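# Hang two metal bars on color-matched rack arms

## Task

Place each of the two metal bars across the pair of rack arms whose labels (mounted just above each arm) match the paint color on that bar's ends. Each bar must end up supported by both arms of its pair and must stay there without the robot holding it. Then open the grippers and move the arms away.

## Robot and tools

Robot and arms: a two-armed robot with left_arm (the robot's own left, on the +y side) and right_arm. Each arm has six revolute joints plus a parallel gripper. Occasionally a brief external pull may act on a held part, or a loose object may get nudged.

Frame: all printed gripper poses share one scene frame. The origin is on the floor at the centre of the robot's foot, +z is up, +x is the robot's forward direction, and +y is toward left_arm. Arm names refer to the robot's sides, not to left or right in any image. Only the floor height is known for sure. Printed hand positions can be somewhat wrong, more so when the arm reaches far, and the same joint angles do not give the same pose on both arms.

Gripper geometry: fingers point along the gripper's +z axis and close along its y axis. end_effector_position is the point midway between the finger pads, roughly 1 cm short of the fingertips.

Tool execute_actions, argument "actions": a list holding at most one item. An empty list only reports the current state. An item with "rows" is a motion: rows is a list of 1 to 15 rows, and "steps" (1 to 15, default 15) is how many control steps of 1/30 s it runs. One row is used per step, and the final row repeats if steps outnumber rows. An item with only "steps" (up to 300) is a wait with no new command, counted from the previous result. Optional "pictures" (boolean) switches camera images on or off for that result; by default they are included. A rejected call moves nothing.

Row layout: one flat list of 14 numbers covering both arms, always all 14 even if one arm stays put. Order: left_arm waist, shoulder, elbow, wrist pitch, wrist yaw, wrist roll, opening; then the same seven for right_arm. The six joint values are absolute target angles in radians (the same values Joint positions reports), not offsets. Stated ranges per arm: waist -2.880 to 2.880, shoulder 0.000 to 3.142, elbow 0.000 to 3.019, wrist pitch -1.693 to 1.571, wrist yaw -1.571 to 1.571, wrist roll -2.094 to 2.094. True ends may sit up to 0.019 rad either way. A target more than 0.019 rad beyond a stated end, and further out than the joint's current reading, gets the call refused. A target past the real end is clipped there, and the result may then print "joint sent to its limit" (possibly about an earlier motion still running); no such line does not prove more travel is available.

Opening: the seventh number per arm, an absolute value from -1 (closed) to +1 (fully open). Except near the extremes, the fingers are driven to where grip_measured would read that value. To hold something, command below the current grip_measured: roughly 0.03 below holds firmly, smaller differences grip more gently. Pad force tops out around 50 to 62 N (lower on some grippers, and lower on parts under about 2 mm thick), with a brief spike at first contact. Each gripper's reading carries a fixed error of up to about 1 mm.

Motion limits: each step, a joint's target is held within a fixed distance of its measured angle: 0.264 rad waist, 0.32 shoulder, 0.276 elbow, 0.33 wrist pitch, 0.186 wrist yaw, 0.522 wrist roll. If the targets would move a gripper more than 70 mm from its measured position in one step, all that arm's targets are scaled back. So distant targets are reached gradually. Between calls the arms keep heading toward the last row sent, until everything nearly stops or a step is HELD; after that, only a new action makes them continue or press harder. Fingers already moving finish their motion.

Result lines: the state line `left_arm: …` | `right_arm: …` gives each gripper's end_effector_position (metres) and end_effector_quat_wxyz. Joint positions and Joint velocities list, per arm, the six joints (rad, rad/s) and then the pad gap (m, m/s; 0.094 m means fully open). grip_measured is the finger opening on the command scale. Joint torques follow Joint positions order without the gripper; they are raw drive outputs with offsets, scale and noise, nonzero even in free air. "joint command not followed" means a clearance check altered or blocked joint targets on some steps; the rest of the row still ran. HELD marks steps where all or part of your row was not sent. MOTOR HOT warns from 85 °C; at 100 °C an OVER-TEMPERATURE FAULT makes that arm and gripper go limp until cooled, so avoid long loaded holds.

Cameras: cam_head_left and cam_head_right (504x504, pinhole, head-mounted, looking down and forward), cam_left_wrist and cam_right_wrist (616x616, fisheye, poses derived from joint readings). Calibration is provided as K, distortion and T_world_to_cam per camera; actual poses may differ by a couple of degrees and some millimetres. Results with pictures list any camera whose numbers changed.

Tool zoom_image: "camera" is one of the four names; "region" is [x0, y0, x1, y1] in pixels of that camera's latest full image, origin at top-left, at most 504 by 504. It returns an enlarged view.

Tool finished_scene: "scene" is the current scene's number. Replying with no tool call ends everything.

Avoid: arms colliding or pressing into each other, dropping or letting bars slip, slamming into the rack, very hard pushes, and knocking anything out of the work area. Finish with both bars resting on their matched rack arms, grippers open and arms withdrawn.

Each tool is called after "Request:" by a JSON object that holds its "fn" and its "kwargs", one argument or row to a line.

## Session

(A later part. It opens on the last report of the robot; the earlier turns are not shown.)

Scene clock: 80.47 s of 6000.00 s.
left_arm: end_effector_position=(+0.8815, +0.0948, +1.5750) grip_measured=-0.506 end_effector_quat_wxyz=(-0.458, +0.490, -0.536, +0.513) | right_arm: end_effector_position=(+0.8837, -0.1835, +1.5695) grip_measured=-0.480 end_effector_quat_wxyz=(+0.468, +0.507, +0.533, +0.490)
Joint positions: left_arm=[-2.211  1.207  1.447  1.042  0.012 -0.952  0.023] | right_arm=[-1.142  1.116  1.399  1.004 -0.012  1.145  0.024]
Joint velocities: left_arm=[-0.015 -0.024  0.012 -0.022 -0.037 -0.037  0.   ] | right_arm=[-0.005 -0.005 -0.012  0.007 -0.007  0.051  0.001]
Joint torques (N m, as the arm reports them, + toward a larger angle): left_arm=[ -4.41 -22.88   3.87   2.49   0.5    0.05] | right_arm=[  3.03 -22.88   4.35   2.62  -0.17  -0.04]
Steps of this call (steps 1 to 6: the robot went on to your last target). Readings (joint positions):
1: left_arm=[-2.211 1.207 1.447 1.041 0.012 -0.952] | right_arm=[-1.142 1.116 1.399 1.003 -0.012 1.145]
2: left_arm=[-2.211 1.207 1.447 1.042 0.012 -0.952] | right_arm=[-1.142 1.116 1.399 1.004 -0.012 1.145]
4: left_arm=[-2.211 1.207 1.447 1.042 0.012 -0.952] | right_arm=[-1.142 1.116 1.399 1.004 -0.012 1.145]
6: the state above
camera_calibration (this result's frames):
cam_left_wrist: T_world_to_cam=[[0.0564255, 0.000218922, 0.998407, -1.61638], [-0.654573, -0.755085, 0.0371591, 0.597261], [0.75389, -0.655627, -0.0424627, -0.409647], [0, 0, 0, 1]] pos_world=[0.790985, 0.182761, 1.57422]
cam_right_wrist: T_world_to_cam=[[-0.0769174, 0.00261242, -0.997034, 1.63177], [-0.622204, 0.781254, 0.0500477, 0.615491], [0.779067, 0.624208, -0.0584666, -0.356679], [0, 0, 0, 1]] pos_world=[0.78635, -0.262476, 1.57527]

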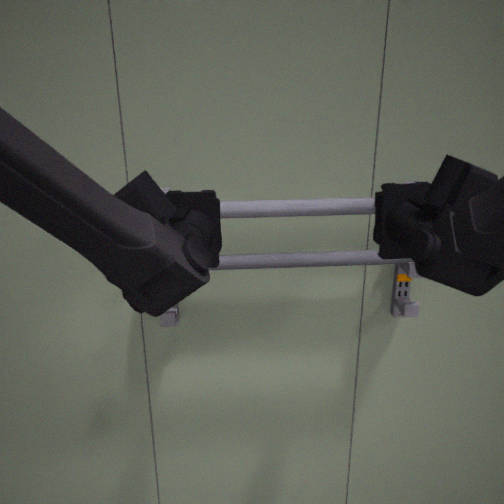

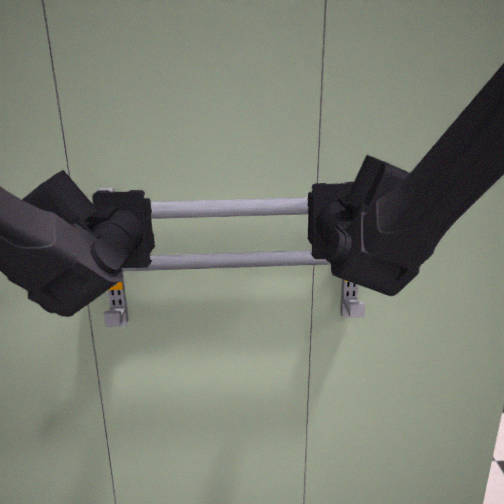

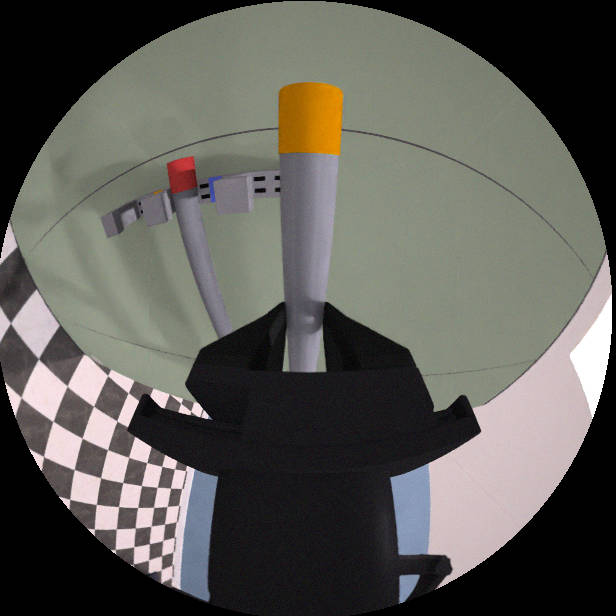

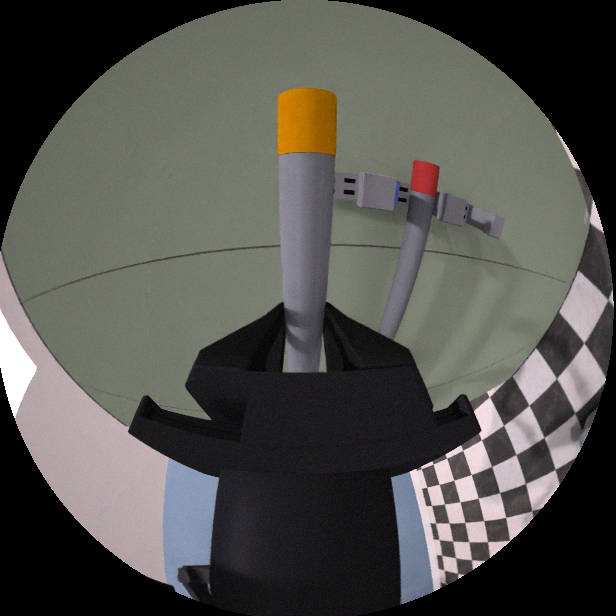

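Request:
{"fn": "execute_actions", "kwargs": {
  "actions": [
    {"rows":[[-2.214,1.173,1.462,1.07,0.01,-0.955,-0.56,-1.145,1.077,1.411,1.026,-0.008,1.153,-0.56],[-2.207,1.185,1.468,1.056,0.01,-0.96,-0.56,-1.15,1.083,1.418,1.017,-0.008,1.157,-0.56],[-2.199,1.2,1.478,1.042,0.01,-0.966,-0.56,-1.156,1.091,1.428,1.009,-0.008,1.161,-0.56],[-2.196,1.205,1.484,1.041,0.01,-0.969,-0.56,-1.159,1.097,1.434,1.008,-0.008,1.164,-0.56],[-2.19,1.213,1.492,1.039,0.01,-0.975,-0.56,-1.163,1.105,1.442,1.006,-0.008,1.168,-0.56],[-2.183,1.224,1.5,1.037,0.01,-0.982,-0.56,-1.168,1.117,1.45,1.004,-0.008,1.173,-0.56],[-2.176,1.235,1.508,1.035,0.01,-0.989,-0.56,-1.174,1.129,1.458,1.002,-0.008,1.178,-0.56],[-2.169,1.246,1.516,1.033,0.01,-0.996,-0.56,-1.179,1.14,1.466,1.0,-0.008,1.183,-0.56],[-2.161,1.256,1.525,1.031,0.01,-1.003,-0.56,-1.184,1.152,1.474,0.998,-0.008,1.188,-0.56],[-2.154,1.267,1.533,1.029,0.01,-1.011,-0.56,-1.19,1.163,1.482,0.996,-0.008,1.193,-0.56],[-2.147,1.278,1.541,1.027,0.01,-1.018,-0.56,-1.195,1.175,1.49,0.994,-0.008,1.198,-0.56],[-2.14,1.289,1.549,1.025,0.01,-1.025,-0.56,-1.201,1.187,1.498,0.992,-0.008,1.203,-0.56],[-2.133,1.3,1.557,1.023,0.01,-1.032,-0.56,-1.206,1.198,1.506,0.99,-0.008,1.208,-0.56],[-2.125,1.31,1.565,1.021,0.01,-1.039,-0.56,-1.211,1.21,1.514,0.988,-0.008,1.213,-0.56],[-2.118,1.321,1.573,1.019,0.01,-1.046,-0.56,-1.217,1.221,1.522,0.986,-0.008,1.218,-0.56]],"steps":15}
  ],
  "pictures": false
}}

Request:
{"fn": "execute_actions", "kwargs": {
  "actions": [
    {"rows":[[-2.111,1.332,1.581,1.016,0.01,-1.053,-0.56,-1.222,1.233,1.53,0.984,-0.008,1.223,-0.56],[-2.104,1.343,1.59,1.014,0.01,-1.061,-0.56,-1.227,1.245,1.537,0.983,-0.008,1.228,-0.56],[-2.097,1.354,1.598,1.012,0.01,-1.068,-0.56,-1.233,1.256,1.545,0.981,-0.008,1.233,-0.56],[-2.089,1.364,1.606,1.01,0.01,-1.075,-0.56,-1.238,1.268,1.553,0.979,-0.008,1.238,-0.56],[-2.082,1.375,1.614,1.008,0.01,-1.082,-0.56,-1.243,1.279,1.561,0.977,-0.008,1.243,-0.56],[-2.075,1.386,1.622,1.006,0.01,-1.089,-0.56,-1.249,1.291,1.569,0.975,-0.008,1.248,-0.56],[-2.068,1.397,1.63,1.004,0.01,-1.096,-0.56,-1.254,1.303,1.577,0.973,-0.008,1.253,-0.56],[-2.061,1.408,1.638,1.002,0.01,-1.104,-0.56,-1.26,1.314,1.585,0.971,-0.008,1.258,-0.56],[-2.053,1.418,1.646,1.0,0.01,-1.111,-0.56,-1.265,1.326,1.593,0.969,-0.008,1.263,-0.56],[-2.046,1.429,1.655,0.998,0.01,-1.118,-0.56,-1.27,1.337,1.601,0.967,-0.008,1.268,-0.56],[-2.039,1.44,1.663,0.996,0.01,-1.125,-0.56,-1.276,1.349,1.609,0.965,-0.008,1.273,-0.56],[-2.032,1.451,1.671,0.994,0.01,-1.132,-0.56,-1.281,1.361,1.617,0.963,-0.008,1.278,-0.56],[-2.026,1.459,1.677,0.993,0.01,-1.138,-0.56,-1.285,1.369,1.623,0.961,-0.008,1.282,-0.56],[-2.023,1.464,1.681,0.992,0.01,-1.141,-0.56,-1.288,1.375,1.627,0.96,-0.008,1.285,-0.56],[-2.021,1.467,1.683,0.991,0.01,-1.143,-0.56,-1.289,1.378,1.629,0.96,-0.008,1.286,-0.56]],"steps":15}
  ],
  "pictures": false
}}

Request:
{"fn": "execute_actions", "kwargs": {
  "actions": [
    {"steps":12}
  ]
}}

Scene clock: 90.90 s of 6000.00 s.
left_arm: end_effector_position=(+0.8890, +0.0935, +1.5297) grip_measured=-0.506 end_effector_quat_wxyz=(-0.451, +0.497, -0.542, +0.505) | right_arm: end_effector_position=(+0.8910, -0.1831, +1.5247) grip_measured=-0.480 end_effector_quat_wxyz=(+0.460, +0.513, +0.543, +0.480)
Joint positions: left_arm=[-2.15   1.292  1.523  1.029  0.013 -1.01   0.023] | right_arm=[-1.188  1.204  1.471  0.989 -0.013  1.183  0.024]
Joint velocities: left_arm=[ 0.259  0.347  0.208 -0.051 -0.051 -0.227  0.001] | right_arm=[-0.19   0.396  0.232 -0.051 -0.007  0.139  0.   ]
Joint torques (N m, as the arm reports them, + toward a larger angle): left_arm=[ -2.91 -19.89   5.8    0.99   0.43   0.06] | right_arm=[  1.76 -20.5    6.68   1.59  -0.11  -0.04]
Steps of this call (steps 1 to 15: the robot went on to your last target; steps 16 to 90: nothing new was sent; then 6.93 s passed at rest; steps 91 to 105: all 15 steps of this action). Readings (joint positions):
91: left_arm=[-2.211 1.207 1.447 1.042 0.012 -0.952] | right_arm=[-1.142 1.116 1.399 1.004 -0.012 1.145]
92: left_arm=[-2.211 1.207 1.447 1.042 0.012 -0.952] | right_arm=[-1.142 1.116 1.399 1.004 -0.012 1.145]
94: left_arm=[-2.211 1.207 1.447 1.042 0.012 -0.952] | right_arm=[-1.142 1.116 1.399 1.004 -0.012 1.145]
98: left_arm=[-2.204 1.218 1.460 1.040 0.013 -0.961] | right_arm=[-1.147 1.124 1.410 1.000 -0.014 1.148]
105: the state above

Scene clock: 91.40 s of 6000.00 s.
left_arm: end_effector_position=(+0.8819, +0.0925, +1.4276) grip_measured=-0.506 end_effector_quat_wxyz=(-0.424, +0.518, -0.564, +0.484) | right_arm: end_effector_position=(+0.8831, -0.1819, +1.4206) grip_measured=-0.480 end_effector_quat_wxyz=(+0.431, +0.536, +0.566, +0.455)
Joint positions: left_arm=[-2.047  1.456  1.637  0.997  0.01  -1.117  0.023] | right_arm=[-1.264  1.381  1.583  0.959 -0.012  1.258  0.024]
Joint velocities: left_arm=[ 0.142  0.259  0.125 -0.066  0.022 -0.183 -0.   ] | right_arm=[-0.103  0.239  0.095 -0.037  0.037  0.037 -0.   ]
Joint torques (N m, as the arm reports them, + toward a larger angle): left_arm=[ -2.99 -21.78   5.83   1.15   0.47   0.01] | right_arm=[  1.75 -21.87   6.29   1.7   -0.09   0.03]
Steps of this call (steps 1 to 15: all 15 steps of this action). Readings (joint positions):
1: left_arm=[-2.141 1.304 1.530 1.027 0.012 -1.018] | right_arm=[-1.195 1.217 1.478 0.987 -0.012 1.189]
2: left_arm=[-2.132 1.315 1.538 1.025 0.011 -1.027] | right_arm=[-1.201 1.230 1.486 0.986 -0.011 1.196]
4: left_arm=[-2.116 1.339 1.553 1.020 0.010 -1.043] | right_arm=[-1.213 1.256 1.500 0.983 -0.010 1.208]
8: left_arm=[-2.087 1.383 1.584 1.011 0.010 -1.072] | right_arm=[-1.234 1.304 1.531 0.974 -0.010 1.229]
15: the state above

Scene clock: 91.80 s of 6000.00 s.
left_arm: end_effector_position=(+0.8769, +0.0926, +1.4117) grip_measured=-0.506 end_effector_quat_wxyz=(-0.417, +0.523, -0.568, +0.480) | right_arm: end_effector_position=(+0.8780, -0.1816, +1.4046) grip_measured=-0.480 end_effector_quat_wxyz=(+0.425, +0.539, +0.570, +0.451)
Joint positions: left_arm=[-2.032  1.477  1.644  0.993  0.011 -1.134  0.023] | right_arm=[-1.274  1.404  1.59   0.956 -0.014  1.269  0.024]
Joint velocities: left_arm=[-0.005 -0.005 -0.002 -0.022  0.007  0.007  0.   ] | right_arm=[-0.005  0.005 -0.012 -0.002 -0.081 -0.022 -0.   ]
Joint torques (N m, as the arm reports them, + toward a larger angle): left_arm=[ -3.1  -22.02   5.64   1.13   0.4   -0.04] | right_arm=[  2.11 -22.64   6.36   1.72   0.01   0.07]
Steps of this call (steps 1 to 12: the robot went on to your last target). Readings (joint positions):
1: left_arm=[-2.042 1.463 1.640 0.995 0.010 -1.122] | right_arm=[-1.267 1.389 1.586 0.958 -0.012 1.261]
2: left_arm=[-2.039 1.469 1.640 0.994 0.010 -1.126] | right_arm=[-1.270 1.395 1.587 0.957 -0.012 1.264]
4: left_arm=[-2.034 1.475 1.640 0.993 0.010 -1.131] | right_arm=[-1.273 1.402 1.587 0.956 -0.011 1.268]
8: left_arm=[-2.032 1.477 1.642 0.993 0.010 -1.133] | right_arm=[-1.274 1.404 1.588 0.956 -0.012 1.269]
12: the state above
camera_calibration (this result's frames):
cam_left_wrist: T_world_to_cam=[[0.194157, 0.000857603, 0.98097, -1.54939], [-0.650338, -0.748548, 0.129371, 0.464184], [0.734414, -0.66308, -0.144778, -0.252361], [0, 0, 0, 1]] pos_world=[0.788039, 0.181457, 1.42332]
cam_right_wrist: T_world_to_cam=[[-0.22766, -0.0027974, -0.973737, 1.56558], [-0.615785, 0.77506, 0.141744, 0.483185], [0.754308, 0.631882, -0.178172, -0.171781], [0, 0, 0, 1]] pos_world=[0.783534, -0.261572, 1.42537]

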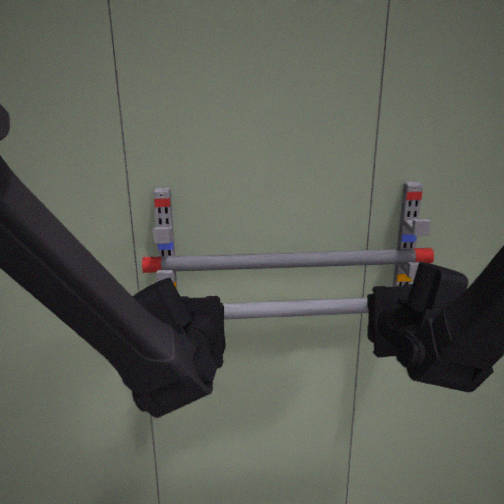

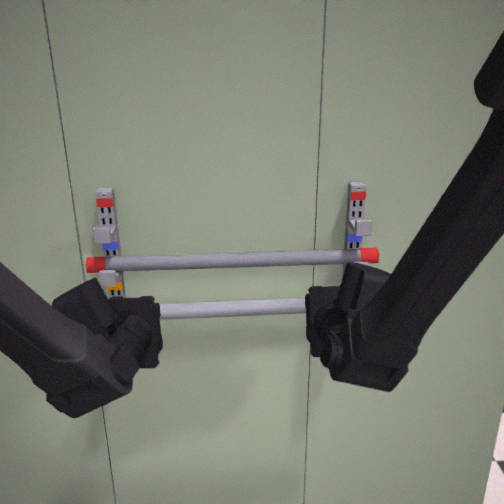

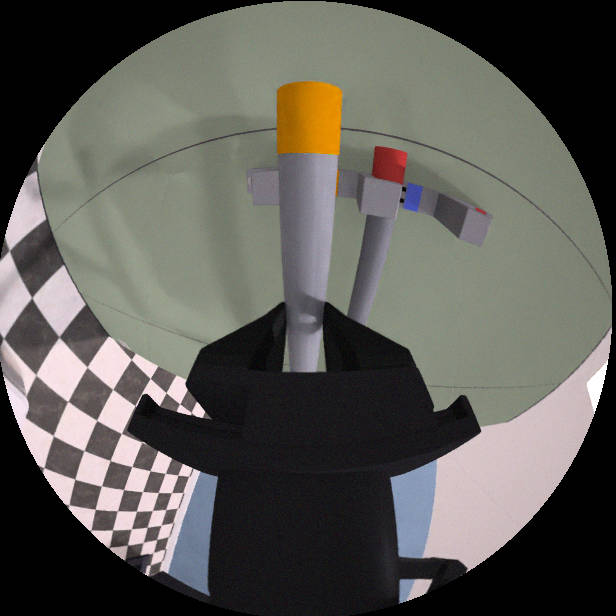

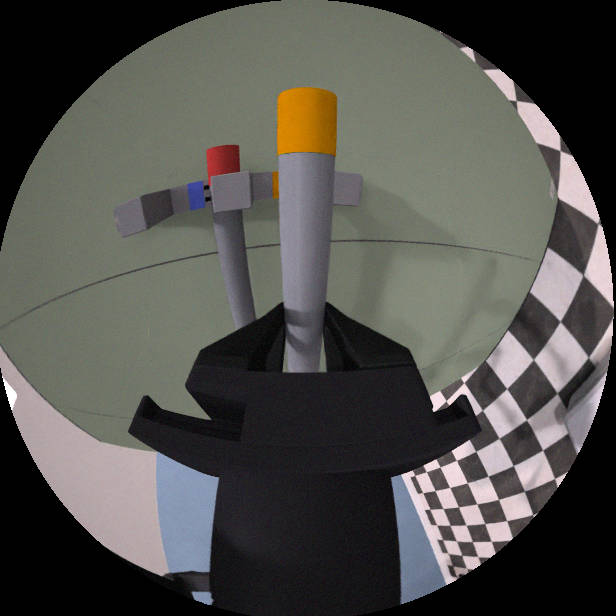

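Request:
{"fn": "execute_actions", "kwargs": {
  "actions": [
    {"rows":[[-2.026,1.47,1.688,0.99,0.01,-1.14,-0.56,-1.28,1.381,1.634,0.959,-0.01,1.28,-0.56],[-2.03,1.473,1.696,0.984,0.01,-1.137,-0.56,-1.273,1.384,1.642,0.954,-0.01,1.274,-0.56],[-2.032,1.477,1.709,0.976,0.01,-1.135,-0.56,-1.268,1.388,1.655,0.946,-0.01,1.27,-0.56],[-2.034,1.482,1.725,0.965,0.01,-1.134,-0.56,-1.265,1.393,1.671,0.937,-0.01,1.267,-0.56],[-2.034,1.487,1.741,0.955,0.01,-1.134,-0.56,-1.262,1.398,1.687,0.927,-0.01,1.264,-0.56],[-2.034,1.492,1.757,0.944,0.01,-1.134,-0.56,-1.262,1.404,1.703,0.917,-0.01,1.264,-0.56],[-2.034,1.497,1.773,0.934,0.01,-1.134,-0.56,-1.262,1.409,1.719,0.908,-0.01,1.264,-0.56],[-2.034,1.502,1.789,0.923,0.01,-1.134,-0.56,-1.262,1.414,1.735,0.898,-0.01,1.264,-0.56],[-2.034,1.507,1.805,0.913,0.01,-1.134,-0.56,-1.262,1.42,1.751,0.888,-0.01,1.264,-0.56],[-2.034,1.512,1.82,0.903,0.01,-1.134,-0.56,-1.262,1.425,1.765,0.88,-0.01,1.264,-0.56],[-2.034,1.514,1.826,0.899,0.01,-1.134,-0.56,-1.262,1.427,1.771,0.876,-0.01,1.264,-0.56]],"steps":15}
  ]
}}

Scene clock: 106.13 s of 6000.00 s.
left_arm: end_effector_position=(+0.9173, +0.0949, +1.4207) grip_measured=-0.506 end_effector_quat_wxyz=(-0.423, +0.520, -0.562, +0.485) | right_arm: end_effector_position=(+0.9180, -0.1802, +1.4140) grip_measured=-0.480 end_effector_quat_wxyz=(+0.431, +0.534, +0.565, +0.458)
Joint positions: left_arm=[-2.034  1.509  1.785  0.904  0.015 -1.134  0.023] | right_arm=[-1.265  1.439  1.73   0.873 -0.018  1.261  0.024]
Joint velocities: left_arm=[ 0.015 -0.015  0.002 -0.002  0.037  0.022  0.001] | right_arm=[-0.005 -0.005  0.012 -0.002  0.007 -0.081  0.001]
Joint torques (N m, as the arm reports them, + toward a larger angle): left_arm=[ -4.28 -21.65   6.32   1.02   0.22   0.04] | right_arm=[  3.73 -22.51   6.99   1.7    0.07  -0.04]
Steps of this call (steps 1 to 30: the robot went on to your last target; steps 31 to 90: nothing new was sent; then 10.83 s passed at rest; steps 91 to 105: all 15 steps of this action). Readings (joint positions):
91: left_arm=[-2.032 1.477 1.644 0.993 0.011 -1.134] | right_arm=[-1.274 1.404 1.590 0.956 -0.014 1.269]
92: left_arm=[-2.032 1.477 1.645 0.992 0.011 -1.134] | right_arm=[-1.274 1.404 1.592 0.955 -0.014 1.269]
94: left_arm=[-2.032 1.479 1.655 0.983 0.011 -1.134] | right_arm=[-1.274 1.406 1.602 0.946 -0.015 1.269]
98: left_arm=[-2.032 1.494 1.715 0.946 0.012 -1.134] | right_arm=[-1.271 1.422 1.661 0.912 -0.016 1.266]
105: the state above
camera_calibration (this result's frames):
cam_left_wrist: T_world_to_cam=[[0.174418, 0.00492786, 0.984659, -1.55356], [-0.649117, -0.751363, 0.118742, 0.505211], [0.740422, -0.65987, -0.127853, -0.309027], [0, 0, 0, 1]] pos_world=[0.827721, 0.183335, 1.43023]
cam_right_wrist: T_world_to_cam=[[-0.204356, -0.00138606, -0.978896, 1.56993], [-0.619397, 0.774538, 0.12821, 0.527744], [0.758014, 0.632526, -0.15914, -0.231395], [0, 0, 0, 1]] pos_world=[0.823109, -0.260218, 1.43231]

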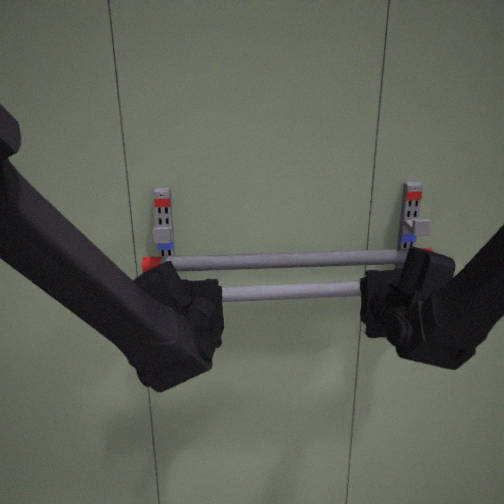

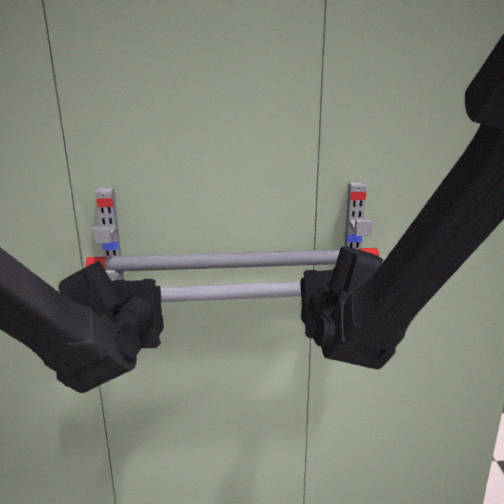

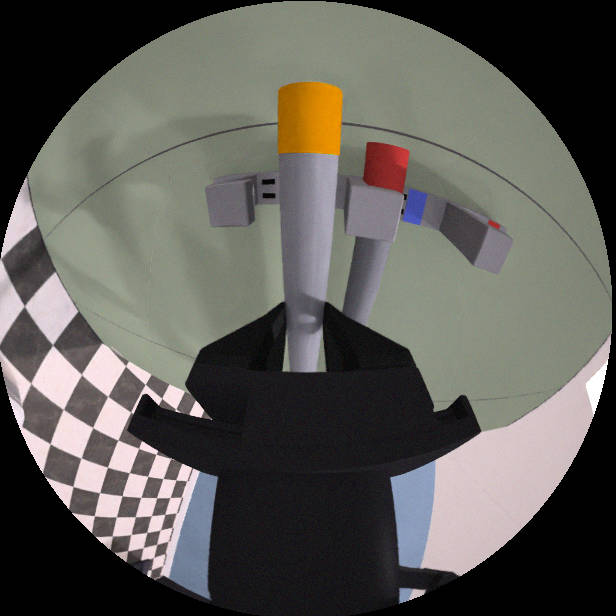

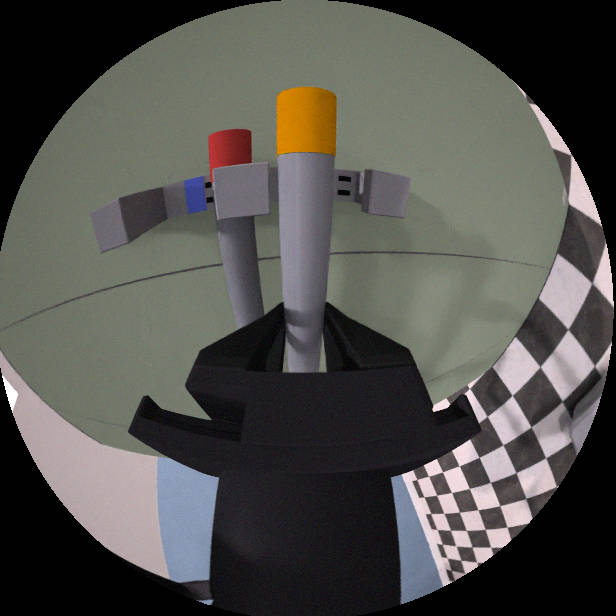

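Request:
{"fn": "execute_actions", "kwargs": {
  "actions": [
    {"rows":[[-2.034,1.519,1.826,0.899,0.012,-1.134,-0.56,-1.265,1.432,1.771,0.876,-0.014,1.264,-0.56],[-2.034,1.524,1.826,0.899,0.012,-1.134,-0.56,-1.265,1.437,1.771,0.876,-0.014,1.264,-0.56],[-2.034,1.528,1.826,0.899,0.012,-1.134,-0.56,-1.265,1.441,1.771,0.876,-0.014,1.264,-0.56]],"steps":10}
  ],
  "pictures": false
}}

Scene clock: 108.17 s of 6000.00 s.
left_arm: end_effector_position=(+0.9150, +0.0939, +1.4155) grip_measured=-0.506 end_effector_quat_wxyz=(-0.422, +0.523, -0.563, +0.481) | right_arm: end_effector_position=(+0.9157, -0.1798, +1.4083) grip_measured=-0.480 end_effector_quat_wxyz=(+0.430, +0.537, +0.566, +0.454)
Joint positions: left_arm=[-2.034  1.516  1.786  0.903  0.007 -1.134  0.023] | right_arm=[-1.265  1.446  1.731  0.873 -0.01   1.261  0.024]
Joint velocities: left_arm=[-0.015 -0.005  0.002 -0.002 -0.051 -0.022 -0.001] | right_arm=[ 0.005  0.015 -0.002 -0.002  0.007  0.022 -0.   ]
Joint torques (N m, as the arm reports them, + toward a larger angle): left_arm=[ -4.28 -21.39   6.38   1.07   0.64   0.04] | right_arm=[  3.64 -22.09   6.98   1.71  -0.35  -0.07]
Steps of this call (steps 1 to 15: the robot went on to your last target; steps 16 to 51: nothing new was sent; steps 52 to 61: all 10 steps of this action). Readings (joint positions):
52: left_arm=[-2.034 1.510 1.786 0.903 0.015 -1.134] | right_arm=[-1.265 1.440 1.731 0.873 -0.016 1.261]
53: left_arm=[-2.034 1.511 1.786 0.903 0.015 -1.134] | right_arm=[-1.265 1.440 1.731 0.873 -0.016 1.261]
55: left_arm=[-2.034 1.512 1.786 0.903 0.013 -1.134] | right_arm=[-1.265 1.442 1.731 0.873 -0.016 1.261]
59: left_arm=[-2.034 1.515 1.786 0.903 0.008 -1.134] | right_arm=[-1.265 1.446 1.731 0.873 -0.012 1.261]
61: the state above

Request:
{"fn": "execute_actions", "kwargs": {
  "actions": [
    {"rows":[[-2.034,1.532,1.826,0.899,0.01,-1.134,-0.56,-1.265,1.445,1.771,0.876,-0.012,1.264,-0.56],[-2.034,1.536,1.828,0.898,0.01,-1.134,-0.56,-1.265,1.449,1.773,0.875,-0.012,1.264,-0.56],[-2.034,1.54,1.833,0.894,0.01,-1.134,-0.56,-1.265,1.453,1.778,0.872,-0.012,1.264,-0.56],[-2.034,1.543,1.841,0.888,0.01,-1.134,-0.56,-1.265,1.456,1.786,0.867,-0.012,1.264,-0.56],[-2.034,1.546,1.851,0.881,0.01,-1.134,-0.56,-1.265,1.459,1.796,0.861,-0.012,1.264,-0.56],[-2.034,1.549,1.862,0.874,0.01,-1.134,-0.56,-1.265,1.462,1.807,0.854,-0.012,1.264,-0.56],[-2.034,1.552,1.873,0.866,0.01,-1.134,-0.56,-1.265,1.465,1.818,0.847,-0.012,1.264,-0.56],[-2.034,1.555,1.884,0.859,0.01,-1.134,-0.56,-1.265,1.468,1.829,0.841,-0.012,1.264,-0.56],[-2.034,1.558,1.895,0.851,0.01,-1.134,-0.56,-1.265,1.471,1.84,0.834,-0.012,1.264,-0.56],[-2.034,1.561,1.906,0.844,0.01,-1.134,-0.56,-1.265,1.474,1.851,0.827,-0.012,1.264,-0.56],[-2.034,1.564,1.917,0.836,0.01,-1.134,-0.56,-1.265,1.477,1.862,0.82,-0.012,1.264,-0.56],[-2.034,1.566,1.927,0.829,0.01,-1.134,-0.56,-1.265,1.48,1.872,0.814,-0.012,1.264,-0.56],[-2.034,1.568,1.935,0.823,0.01,-1.134,-0.56,-1.265,1.482,1.88,0.809,-0.012,1.264,-0.56],[-2.034,1.569,1.941,0.819,0.01,-1.134,-0.56,-1.265,1.483,1.886,0.805,-0.012,1.264,-0.56],[-2.034,1.57,1.945,0.816,0.01,-1.134,-0.56,-1.265,1.484,1.89,0.802,-0.012,1.264,-0.56]],"steps":15}
  ],
  "pictures": false
}}

Request:
{"fn": "execute_actions", "kwargs": {
  "actions": [
    {"steps":8}
  ]
}}

Scene clock: 113.20 s of 6000.00 s.
left_arm: end_effector_position=(+0.9398, +0.0942, +1.4141) grip_measured=-0.506 end_effector_quat_wxyz=(-0.423, +0.524, -0.562, +0.480) | right_arm: end_effector_position=(+0.9403, -0.1803, +1.4067) grip_measured=-0.480 end_effector_quat_wxyz=(+0.432, +0.537, +0.564, +0.455)
Joint positions: left_arm=[-2.034  1.554  1.895  0.834  0.002 -1.134  0.023] | right_arm=[-1.265  1.486  1.838  0.811 -0.009  1.261  0.024]
Joint velocities: left_arm=[-0.005  0.024  0.183 -0.164 -0.007 -0.066 -0.001] | right_arm=[ 0.005  0.054  0.198 -0.154 -0.007 -0.051  0.001]
Joint torques (N m, as the arm reports them, + toward a larger angle): left_arm=[ -4.58 -21.83   6.69   0.9    0.69   0.04] | right_arm=[  3.67 -22.81   7.51   1.61  -0.35  -0.06]
Steps of this call (steps 1 to 15: the robot went on to your last target; steps 16 to 90: nothing new was sent; then 1.53 s passed at rest; steps 91 to 105: all 15 steps of this action). Readings (joint positions):
91: left_arm=[-2.034 1.516 1.786 0.903 0.007 -1.134] | right_arm=[-1.265 1.446 1.731 0.873 -0.010 1.261]
92: left_arm=[-2.034 1.516 1.786 0.903 0.007 -1.134] | right_arm=[-1.265 1.447 1.731 0.873 -0.010 1.261]
94: left_arm=[-2.034 1.519 1.792 0.903 0.006 -1.134] | right_arm=[-1.265 1.450 1.737 0.872 -0.009 1.261]
98: left_arm=[-2.034 1.534 1.825 0.884 0.002 -1.134] | right_arm=[-1.265 1.465 1.770 0.856 -0.006 1.261]
105: the state above

Scene clock: 113.47 s of 6000.00 s.
left_arm: end_effector_position=(+0.9422, +0.0940, +1.4146) grip_measured=-0.506 end_effector_quat_wxyz=(-0.422, +0.523, -0.563, +0.481) | right_arm: end_effector_position=(+0.9427, -0.1802, +1.4069) grip_measured=-0.480 end_effector_quat_wxyz=(+0.431, +0.537, +0.565, +0.455)
Joint positions: left_arm=[-2.034  1.556  1.904  0.826  0.005 -1.134  0.023] | right_arm=[-1.265  1.488  1.848  0.802 -0.01   1.261  0.024]
Joint velocities: left_arm=[-0.005 -0.005 -0.002 -0.007 -0.037  0.007 -0.   ] | right_arm=[-0.005  0.005 -0.012  0.012  0.022 -0.022 -0.   ]
Joint torques (N m, as the arm reports them, + toward a larger angle): left_arm=[ -4.52 -21.41   6.84   0.88   0.63   0.04] | right_arm=[  3.59 -22.74   7.51   1.56  -0.33  -0.06]
Steps of this call (steps 1 to 8: the robot went on to your last target). Readings (joint positions):
1: left_arm=[-2.034 1.554 1.900 0.831 0.003 -1.134] | right_arm=[-1.265 1.487 1.844 0.807 -0.009 1.261]
2: left_arm=[-2.034 1.555 1.903 0.828 0.004 -1.134] | right_arm=[-1.265 1.488 1.846 0.804 -0.010 1.261]
4: left_arm=[-2.034 1.555 1.904 0.826 0.005 -1.134] | right_arm=[-1.265 1.488 1.848 0.803 -0.010 1.261]
8: the state above
camera_calibration (this result's frames):
cam_left_wrist: T_world_to_cam=[[0.183835, 0.0036607, 0.98295, -1.55817], [-0.642979, -0.755931, 0.123068, 0.509923], [0.743493, -0.654641, -0.136613, -0.319873], [0, 0, 0, 1]] pos_world=[0.852139, 0.181769, 1.42515]
cam_right_wrist: T_world_to_cam=[[-0.209616, -0.00205309, -0.977782, 1.57136], [-0.613404, 0.779019, 0.129866, 0.536782], [0.761443, 0.626998, -0.164554, -0.247896], [0, 0, 0, 1]] pos_world=[0.847406, -0.259507, 1.42595]

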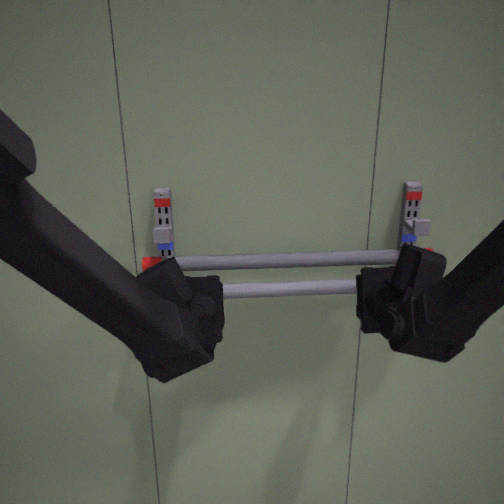

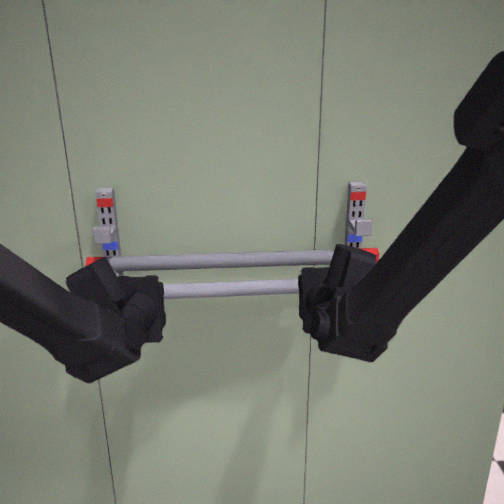

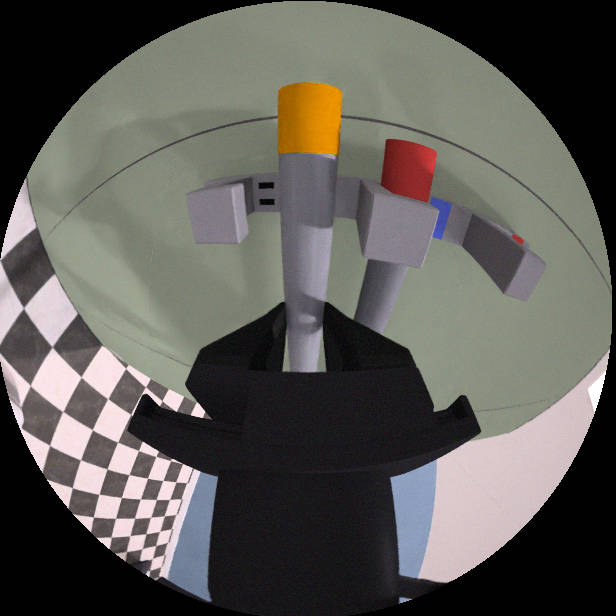

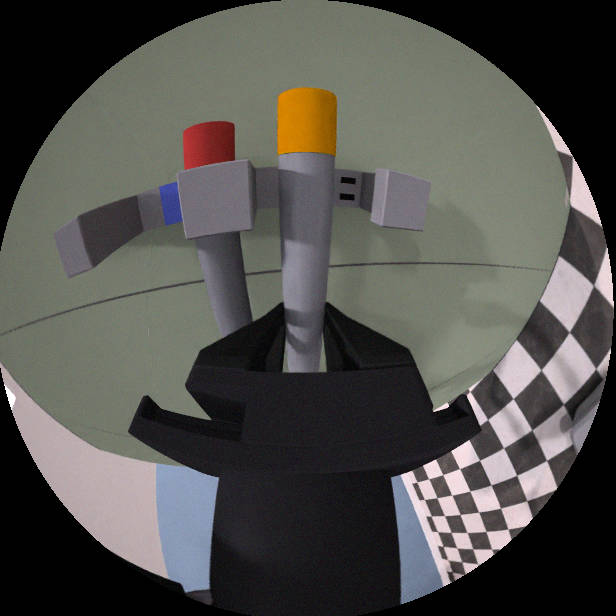

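Request:
{"fn": "execute_actions", "kwargs": {
  "actions": [
    {"rows":[[-2.029,1.573,1.951,0.813,0.008,-1.14,-0.56,-1.272,1.487,1.896,0.799,-0.012,1.27,-0.56],[-2.024,1.577,1.958,0.809,0.008,-1.145,-0.56,-1.279,1.491,1.903,0.795,-0.012,1.276,-0.56],[-2.022,1.582,1.967,0.804,0.008,-1.146,-0.56,-1.281,1.497,1.911,0.791,-0.012,1.277,-0.56],[-2.021,1.588,1.976,0.799,0.008,-1.148,-0.56,-1.282,1.503,1.92,0.786,-0.012,1.279,-0.56],[-2.019,1.594,1.985,0.794,0.008,-1.149,-0.56,-1.284,1.509,1.929,0.781,-0.012,1.28,-0.56],[-2.017,1.6,1.994,0.789,0.008,-1.15,-0.56,-1.285,1.515,1.938,0.776,-0.012,1.282,-0.56],[-2.015,1.606,2.003,0.784,0.008,-1.151,-0.56,-1.287,1.522,1.947,0.772,-0.012,1.283,-0.56],[-2.013,1.612,2.012,0.779,0.008,-1.153,-0.56,-1.289,1.528,1.955,0.767,-0.012,1.284,-0.56],[-2.012,1.618,2.021,0.774,0.008,-1.154,-0.56,-1.29,1.534,1.964,0.762,-0.012,1.286,-0.56],[-2.01,1.624,2.029,0.769,0.008,-1.155,-0.56,-1.292,1.54,1.972,0.758,-0.012,1.287,-0.56],[-2.008,1.629,2.037,0.765,0.008,-1.156,-0.56,-1.293,1.545,1.98,0.754,-0.012,1.288,-0.56],[-2.007,1.634,2.044,0.761,0.008,-1.157,-0.56,-1.294,1.55,1.986,0.75,-0.012,1.289,-0.56],[-2.005,1.638,2.049,0.758,0.008,-1.158,-0.56,-1.295,1.554,1.991,0.748,-0.012,1.29,-0.56],[-2.004,1.641,2.053,0.756,0.008,-1.159,-0.56,-1.296,1.557,1.995,0.746,-0.012,1.291,-0.56],[-2.003,1.644,2.056,0.754,0.008,-1.16,-0.56,-1.297,1.56,1.998,0.744,-0.012,1.292,-0.56]],"steps":15}
  ],
  "pictures": false
}}

Request:
{"fn": "execute_actions", "kwargs": {
  "actions": [
    {"steps":10}
  ]
}}

Scene clock: 118.23 s of 6000.00 s.
left_arm: end_effector_position=(+0.9519, +0.0924, +1.3879) grip_measured=-0.506 end_effector_quat_wxyz=(-0.416, +0.527, -0.570, +0.474) | right_arm: end_effector_position=(+0.9522, -0.1815, +1.3790) grip_measured=-0.480 end_effector_quat_wxyz=(+0.424, +0.542, +0.570, +0.448)
Joint positions: left_arm=[-2.016  1.624  2.007  0.768  0.005 -1.148  0.023] | right_arm=[-1.282  1.558  1.947  0.75  -0.01   1.278  0.024]
Joint velocities: left_arm=[ 0.073  0.132  0.085 -0.081 -0.037  0.007 -0.   ] | right_arm=[-0.054  0.142  0.09  -0.095  0.007  0.037  0.   ]
Joint torques (N m, as the arm reports them, + toward a larger angle): left_arm=[ -3.94 -22.26   7.2    0.94   0.56   0.  ] | right_arm=[  2.76 -23.04   7.91   1.5   -0.31  -0.06]
Steps of this call (steps 1 to 15: the robot went on to your last target; steps 16 to 90: nothing new was sent; then 1.27 s passed at rest; steps 91 to 105: all 15 steps of this action). Readings (joint positions):
91: left_arm=[-2.034 1.556 1.905 0.825 0.005 -1.134] | right_arm=[-1.265 1.488 1.848 0.802 -0.009 1.261]
92: left_arm=[-2.034 1.557 1.907 0.824 0.005 -1.134] | right_arm=[-1.266 1.489 1.851 0.801 -0.009 1.261]
94: left_arm=[-2.034 1.562 1.918 0.817 0.005 -1.134] | right_arm=[-1.266 1.495 1.862 0.795 -0.009 1.262]
98: left_arm=[-2.030 1.583 1.956 0.799 0.005 -1.137] | right_arm=[-1.271 1.516 1.899 0.777 -0.009 1.266]
105: the state above

Scene clock: 118.57 s of 6000.00 s.
left_arm: end_effector_position=(+0.9530, +0.0925, +1.3871) grip_measured=-0.506 end_effector_quat_wxyz=(-0.416, +0.526, -0.570, +0.475) | right_arm: end_effector_position=(+0.9531, -0.1817, +1.3779) grip_measured=-0.480 end_effector_quat_wxyz=(+0.424, +0.542, +0.570, +0.449)
Joint positions: left_arm=[-2.014  1.627  2.014  0.765  0.007 -1.149  0.023] | right_arm=[-1.284  1.563  1.954  0.748 -0.012  1.28   0.024]
Joint velocities: left_arm=[-0.005 -0.005  0.012 -0.012 -0.051  0.007 -0.   ] | right_arm=[ 0.005 -0.015 -0.007  0.002  0.007 -0.007 -0.001]
Joint torques (N m, as the arm reports them, + toward a larger angle): left_arm=[ -3.79 -22.35   7.15   0.81   0.45  -0.06] | right_arm=[  2.59 -22.87   7.87   1.45  -0.22   0.03]
Steps of this call (steps 1 to 10: the robot went on to your last target). Readings (joint positions):
1: left_arm=[-2.014 1.627 2.010 0.769 0.007 -1.149] | right_arm=[-1.284 1.562 1.951 0.752 -0.011 1.280]
2: left_arm=[-2.014 1.627 2.013 0.767 0.007 -1.149] | right_arm=[-1.284 1.562 1.953 0.751 -0.012 1.280]
4: left_arm=[-2.014 1.627 2.014 0.766 0.007 -1.149] | right_arm=[-1.284 1.563 1.954 0.748 -0.012 1.280]
8: left_arm=[-2.014 1.627 2.014 0.765 0.007 -1.149] | right_arm=[-1.284 1.563 1.954 0.748 -0.012 1.280]
10: the state above
camera_calibration (this result's frames):
cam_left_wrist: T_world_to_cam=[[0.205858, -0.00145942, 0.978581, -1.54762], [-0.644171, -0.752983, 0.134387, 0.504316], [0.736659, -0.658038, -0.155947, -0.298976], [0, 0, 0, 1]] pos_world=[0.8637, 0.180745, 1.40008]
cam_right_wrist: T_world_to_cam=[[-0.232137, -0.00098981, -0.972683, 1.55979], [-0.610734, 0.778454, 0.144964, 0.524689], [0.757045, 0.627701, -0.181313, -0.232211], [0, 0, 0, 1]] pos_world=[0.858325, -0.261143, 1.39902]

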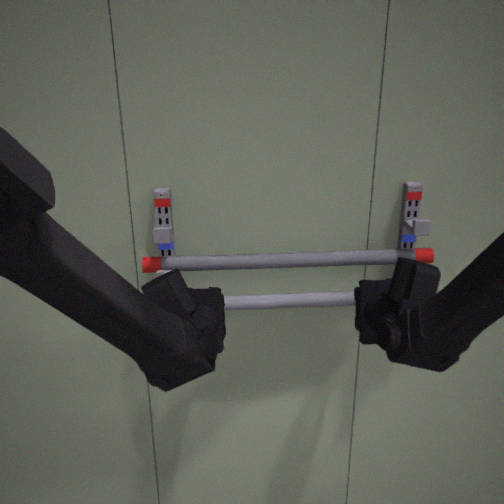

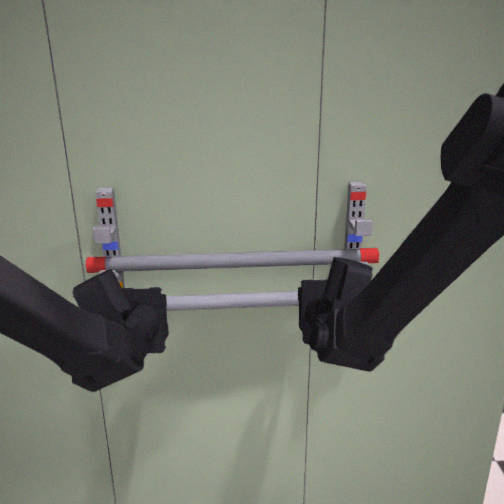

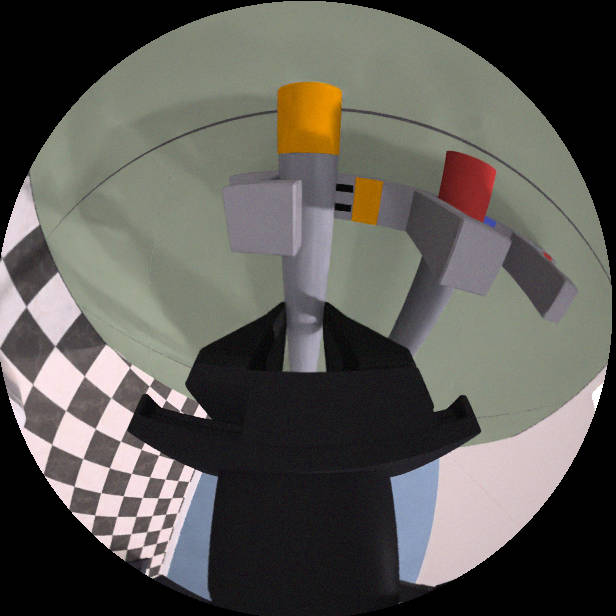

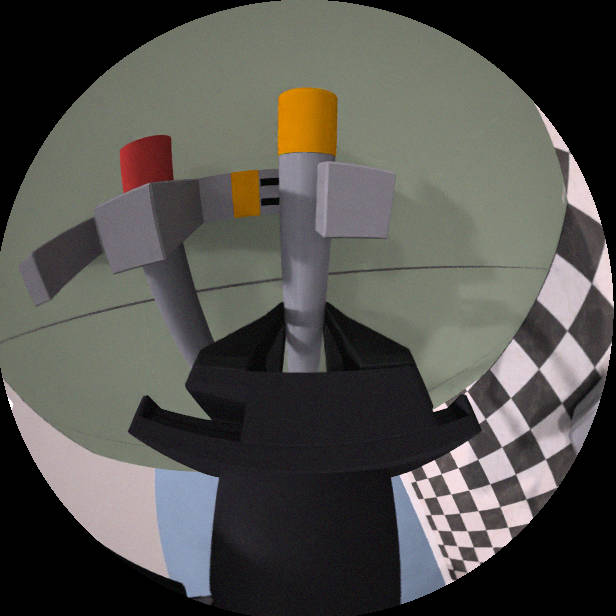

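Request:
{"fn": "execute_actions", "kwargs": {
  "actions": [
    {"rows":[[-2.007,1.642,2.048,0.758,0.007,-1.156,-0.56,-1.293,1.562,1.99,0.748,-0.012,1.288,-0.56],[-2.01,1.64,2.04,0.762,0.007,-1.152,-0.56,-1.289,1.563,1.982,0.752,-0.012,1.284,-0.56],[-2.014,1.637,2.032,0.766,0.007,-1.149,-0.56,-1.285,1.563,1.974,0.755,-0.012,1.281,-0.56],[-2.014,1.635,2.03,0.768,0.007,-1.149,-0.56,-1.284,1.562,1.972,0.755,-0.012,1.28,-0.56],[-2.014,1.635,2.03,0.768,0.007,-1.149,-0.52,-1.284,1.562,1.972,0.755,-0.012,1.28,-0.5],[-2.014,1.635,2.03,0.768,0.007,-1.149,-0.47,-1.284,1.562,1.972,0.755,-0.012,1.28,-0.45],[-2.014,1.63,2.03,0.77,0.007,-1.149,-0.4,-1.284,1.558,1.972,0.756,-0.012,1.28,-0.38],[-2.014,1.622,2.028,0.775,0.007,-1.149,-0.3,-1.284,1.552,1.97,0.758,-0.012,1.28,-0.28],[-2.014,1.614,2.025,0.781,0.007,-1.149,-0.15,-1.284,1.546,1.966,0.761,-0.012,1.28,-0.15],[-2.014,1.607,2.021,0.787,0.007,-1.149,0,-1.284,1.54,1.961,0.764,-0.012,1.28,0],[-2.014,1.603,2.014,0.793,0.007,-1.149,0,-1.284,1.535,1.954,0.77,-0.012,1.28,0],[-2.014,1.599,2.003,0.801,0.007,-1.149,0,-1.284,1.531,1.943,0.777,-0.012,1.28,0],[-2.014,1.594,1.988,0.811,0.007,-1.149,0,-1.284,1.526,1.928,0.787,-0.012,1.28,0],[-2.014,1.588,1.971,0.822,0.007,-1.149,0,-1.284,1.52,1.912,0.797,-0.012,1.28,0],[-2.014,1.583,1.954,0.834,0.007,-1.149,0,-1.284,1.514,1.895,0.808,-0.012,1.28,0]],"steps":15}
  ],
  "pictures": false
}}

Request:
{"fn": "execute_actions", "kwargs": {
  "actions": [
    {"rows":[[-2.014,1.577,1.937,0.845,0.005,-1.149,0,-1.284,1.508,1.878,0.819,-0.008,1.28,0],[-2.014,1.571,1.92,0.857,0.003,-1.149,0,-1.284,1.502,1.861,0.83,-0.005,1.28,0],[-2.014,1.566,1.903,0.868,0,-1.149,0,-1.284,1.497,1.844,0.841,0,1.28,0],[-2.014,1.56,1.886,0.88,0,-1.149,0,-1.284,1.491,1.827,0.852,0,1.28,0],[-2.014,1.554,1.868,0.892,0,-1.149,0,-1.284,1.485,1.81,0.863,0,1.28,0],[-2.014,1.549,1.85,0.904,0,-1.149,0,-1.284,1.479,1.793,0.875,0,1.28,0],[-2.014,1.543,1.832,0.916,0,-1.149,0,-1.284,1.473,1.776,0.886,0,1.28,0],[-2.014,1.537,1.814,0.928,0,-1.149,0,-1.284,1.467,1.759,0.897,0,1.28,0],[-2.014,1.531,1.796,0.94,0,-1.149,0,-1.284,1.461,1.742,0.909,0,1.28,0],[-2.014,1.526,1.779,0.952,0,-1.149,0,-1.284,1.455,1.725,0.92,0,1.28,0],[-2.016,1.52,1.762,0.964,0,-1.147,0,-1.28,1.448,1.708,0.932,0,1.278,0],[-2.022,1.509,1.749,0.968,0,-1.141,0,-1.274,1.436,1.695,0.935,0,1.273,0],[-2.028,1.497,1.738,0.971,0,-1.134,0,-1.269,1.423,1.684,0.937,0,1.268,0],[-2.035,1.484,1.726,0.974,0,-1.126,0,-1.265,1.409,1.672,0.939,0,1.263,0],[-2.041,1.471,1.714,0.978,0,-1.119,0,-1.261,1.395,1.661,0.942,0,1.259,0]],"steps":15}
  ],
  "pictures": false
}}

Request:
{"fn": "execute_actions", "kwargs": {
  "actions": [
    {"rows":[[-2.048,1.458,1.702,0.981,0,-1.111,0.05,-1.257,1.381,1.649,0.944,0,1.255,0.05],[-2.054,1.445,1.69,0.984,0,-1.104,0.1,-1.253,1.367,1.637,0.946,0,1.25,0.1],[-2.061,1.432,1.678,0.988,0,-1.096,0.15,-1.249,1.353,1.625,0.949,0,1.246,0.15],[-2.068,1.419,1.667,0.991,0,-1.089,0.2,-1.245,1.339,1.613,0.951,0,1.241,0.2],[-2.074,1.407,1.656,0.994,0,-1.082,0.2,-1.241,1.326,1.602,0.953,0,1.237,0.2],[-2.08,1.397,1.647,0.997,0,-1.076,0.2,-1.237,1.316,1.593,0.955,0,1.233,0.2],[-2.084,1.39,1.64,0.999,0,-1.072,0.2,-1.235,1.309,1.586,0.956,0,1.23,0.2],[-2.086,1.386,1.636,1.0,0,-1.069,0.2,-1.233,1.305,1.582,0.957,0,1.228,0.2]],"steps":15}
  ]
}}

Scene clock: 138.13 s of 6000.00 s.
left_arm: end_effector_position=(+0.9477, +0.0933, +1.3888) grip_measured=-0.003 end_effector_quat_wxyz=(-0.418, +0.526, -0.568, +0.476) | right_arm: end_effector_position=(+0.9466, -0.1815, +1.3778) grip_measured=-0.003 end_effector_quat_wxyz=(+0.425, +0.542, +0.570, +0.449)
Joint positions: left_arm=[-2.014  1.616  1.985  0.789  0.007 -1.149  0.047] | right_arm=[-1.284  1.553  1.924  0.769 -0.012  1.28   0.047]
Joint velocities: left_arm=[-0.015 -0.181 -0.432  0.286  0.007 -0.051 -0.   ] | right_arm=[ 0.005 -0.161 -0.418  0.276 -0.066 -0.037  0.001]
Joint torques (N m, as the arm reports them, + toward a larger angle): left_arm=[ -4.63 -25.7    3.95   1.91   0.41   0.04] | right_arm=[  3.66 -24.68   4.28   2.26  -0.25  -0.09]
Steps of this call (steps 1 to 15: the robot went on to your last target; steps 16 to 90: nothing new was sent; then 16.07 s passed at rest; steps 91 to 105: all 15 steps of this action). Readings (joint positions):
91: left_arm=[-2.014 1.627 2.014 0.765 0.007 -1.149] | right_arm=[-1.284 1.563 1.954 0.748 -0.012 1.280]
92: left_arm=[-2.014 1.627 2.014 0.765 0.007 -1.149] | right_arm=[-1.284 1.563 1.954 0.748 -0.012 1.280]
94: left_arm=[-2.014 1.627 2.014 0.765 0.007 -1.149] | right_arm=[-1.284 1.563 1.954 0.748 -0.012 1.280]
98: left_arm=[-2.014 1.627 2.014 0.765 0.007 -1.149] | right_arm=[-1.284 1.563 1.954 0.748 -0.012 1.280]
105: the state above

Scene clock: 138.63 s of 6000.00 s.
left_arm: end_effector_position=(+0.8915, +0.0948, +1.3919) grip_measured=-0.003 end_effector_quat_wxyz=(-0.416, +0.526, -0.572, +0.472) | right_arm: end_effector_position=(+0.8895, -0.1821, +1.3801) grip_measured=-0.003 end_effector_quat_wxyz=(+0.421, +0.546, +0.573, +0.442)
Joint positions: left_arm=[-2.015  1.527  1.733  0.942  0.003 -1.144  0.047] | right_arm=[-1.284  1.464  1.677  0.911 -0.002  1.278  0.047]
Joint velocities: left_arm=[-0.054 -0.22  -0.393  0.081 -0.022  0.037 -0.   ] | right_arm=[ 0.005 -0.288 -0.379  0.061 -0.081  0.022 -0.   ]
Joint torques (N m, as the arm reports them, + toward a larger angle): left_arm=[ -5.84 -25.97   3.63   2.15   0.29   0.12] | right_arm=[  5.27 -25.06   4.08   2.51  -0.2   -0.22]
Steps of this call (steps 1 to 15: all 15 steps of this action). Readings (joint positions):
1: left_arm=[-2.014 1.610 1.970 0.799 0.007 -1.149] | right_arm=[-1.284 1.547 1.909 0.778 -0.011 1.280]
2: left_arm=[-2.014 1.604 1.953 0.810 0.007 -1.149] | right_arm=[-1.284 1.542 1.892 0.789 -0.009 1.280]
4: left_arm=[-2.014 1.591 1.919 0.832 0.004 -1.149] | right_arm=[-1.284 1.530 1.858 0.810 -0.003 1.280]
8: left_arm=[-2.014 1.567 1.849 0.879 0.004 -1.149] | right_arm=[-1.284 1.509 1.789 0.854 -0.002 1.280]
15: the state above

Scene clock: 139.13 s of 6000.00 s.
left_arm: end_effector_position=(+0.9074, +0.1045, +1.4853) grip_measured=+0.197 end_effector_quat_wxyz=(-0.446, +0.511, -0.545, +0.493) | right_arm: end_effector_position=(+0.9075, -0.1943, +1.4774) grip_measured=+0.197 end_effector_quat_wxyz=(+0.455, +0.527, +0.547, +0.465)
Joint positions: left_arm=[-2.082  1.379  1.64   0.98   0.003 -1.082  0.056] | right_arm=[-1.247  1.303  1.587  0.943 -0.001  1.241  0.056]
Joint velocities: left_arm=[-0.005 -0.054  0.002  0.012 -0.066 -0.022  0.   ] | right_arm=[-0.005 -0.005  0.007  0.007 -0.081 -0.051 -0.   ]
Joint torques (N m, as the arm reports them, + toward a larger angle): left_arm=[ -4.17 -20.44   3.35   1.69   0.35   0.12] | right_arm=[  4.33 -20.61   3.6    2.06  -0.22  -0.21]
Steps of this call (steps 1 to 15: all 15 steps of this action). Readings (joint positions):
1: left_arm=[-2.018 1.520 1.720 0.945 0.003 -1.139] | right_arm=[-1.283 1.454 1.664 0.913 -0.002 1.276]
2: left_arm=[-2.021 1.511 1.706 0.948 0.003 -1.135] | right_arm=[-1.281 1.443 1.652 0.916 -0.001 1.274]
4: left_arm=[-2.032 1.488 1.681 0.954 0.003 -1.124] | right_arm=[-1.276 1.416 1.628 0.920 -0.001 1.267]
8: left_arm=[-2.065 1.434 1.644 0.968 0.003 -1.101] | right_arm=[-1.256 1.354 1.591 0.931 -0.001 1.253]
15: the state above
camera_calibration (this result's frames):
cam_left_wrist: T_world_to_cam=[[0.117733, 0.00218739, 0.993043, -1.57625], [-0.637009, -0.76698, 0.0772119, 0.550669], [0.761813, -0.641668, -0.0889055, -0.366296], [0, 0, 0, 1]] pos_world=[0.815406, 0.190759, 1.4902]
cam_right_wrist: T_world_to_cam=[[-0.148888, -0.00245417, -0.988851, 1.5941], [-0.60364, 0.792282, 0.0889219, 0.571224], [0.783231, 0.61015, -0.119443, -0.290353], [0, 0, 0, 1]] pos_world=[0.80957, -0.2715, 1.49085]

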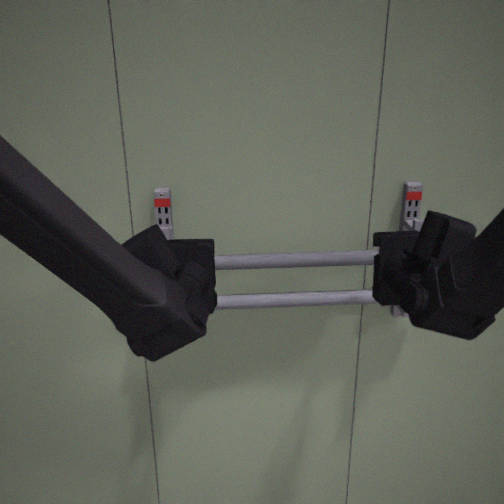

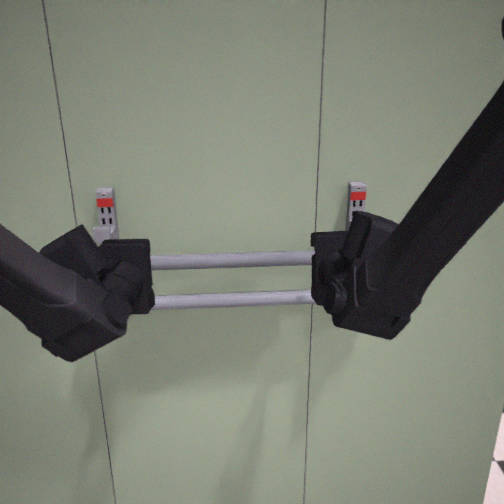

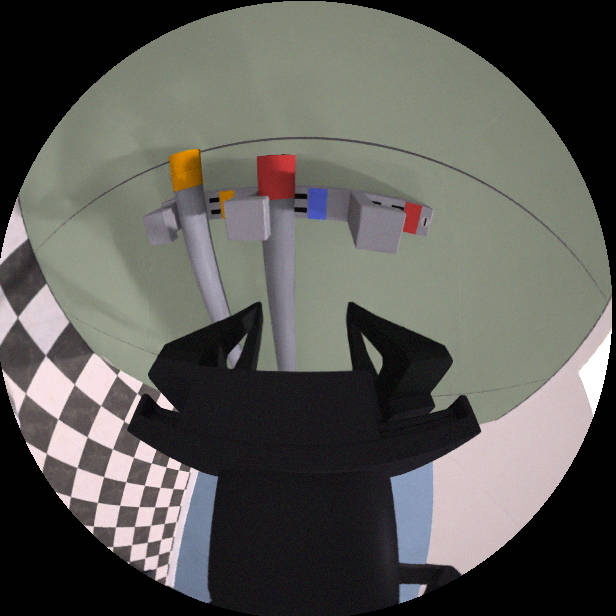

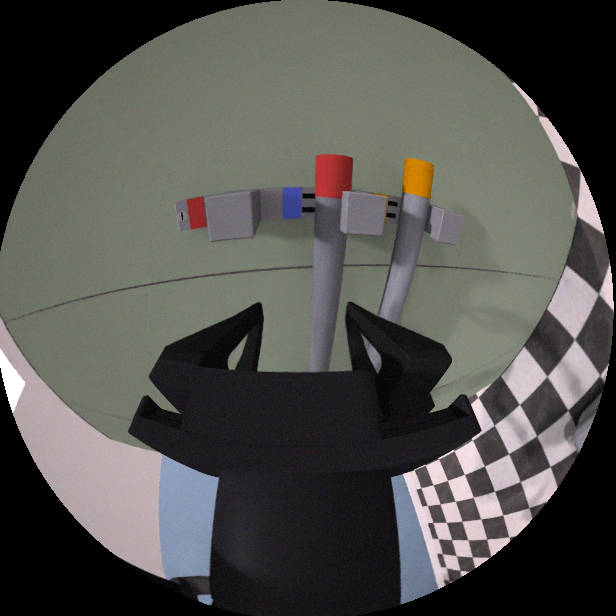

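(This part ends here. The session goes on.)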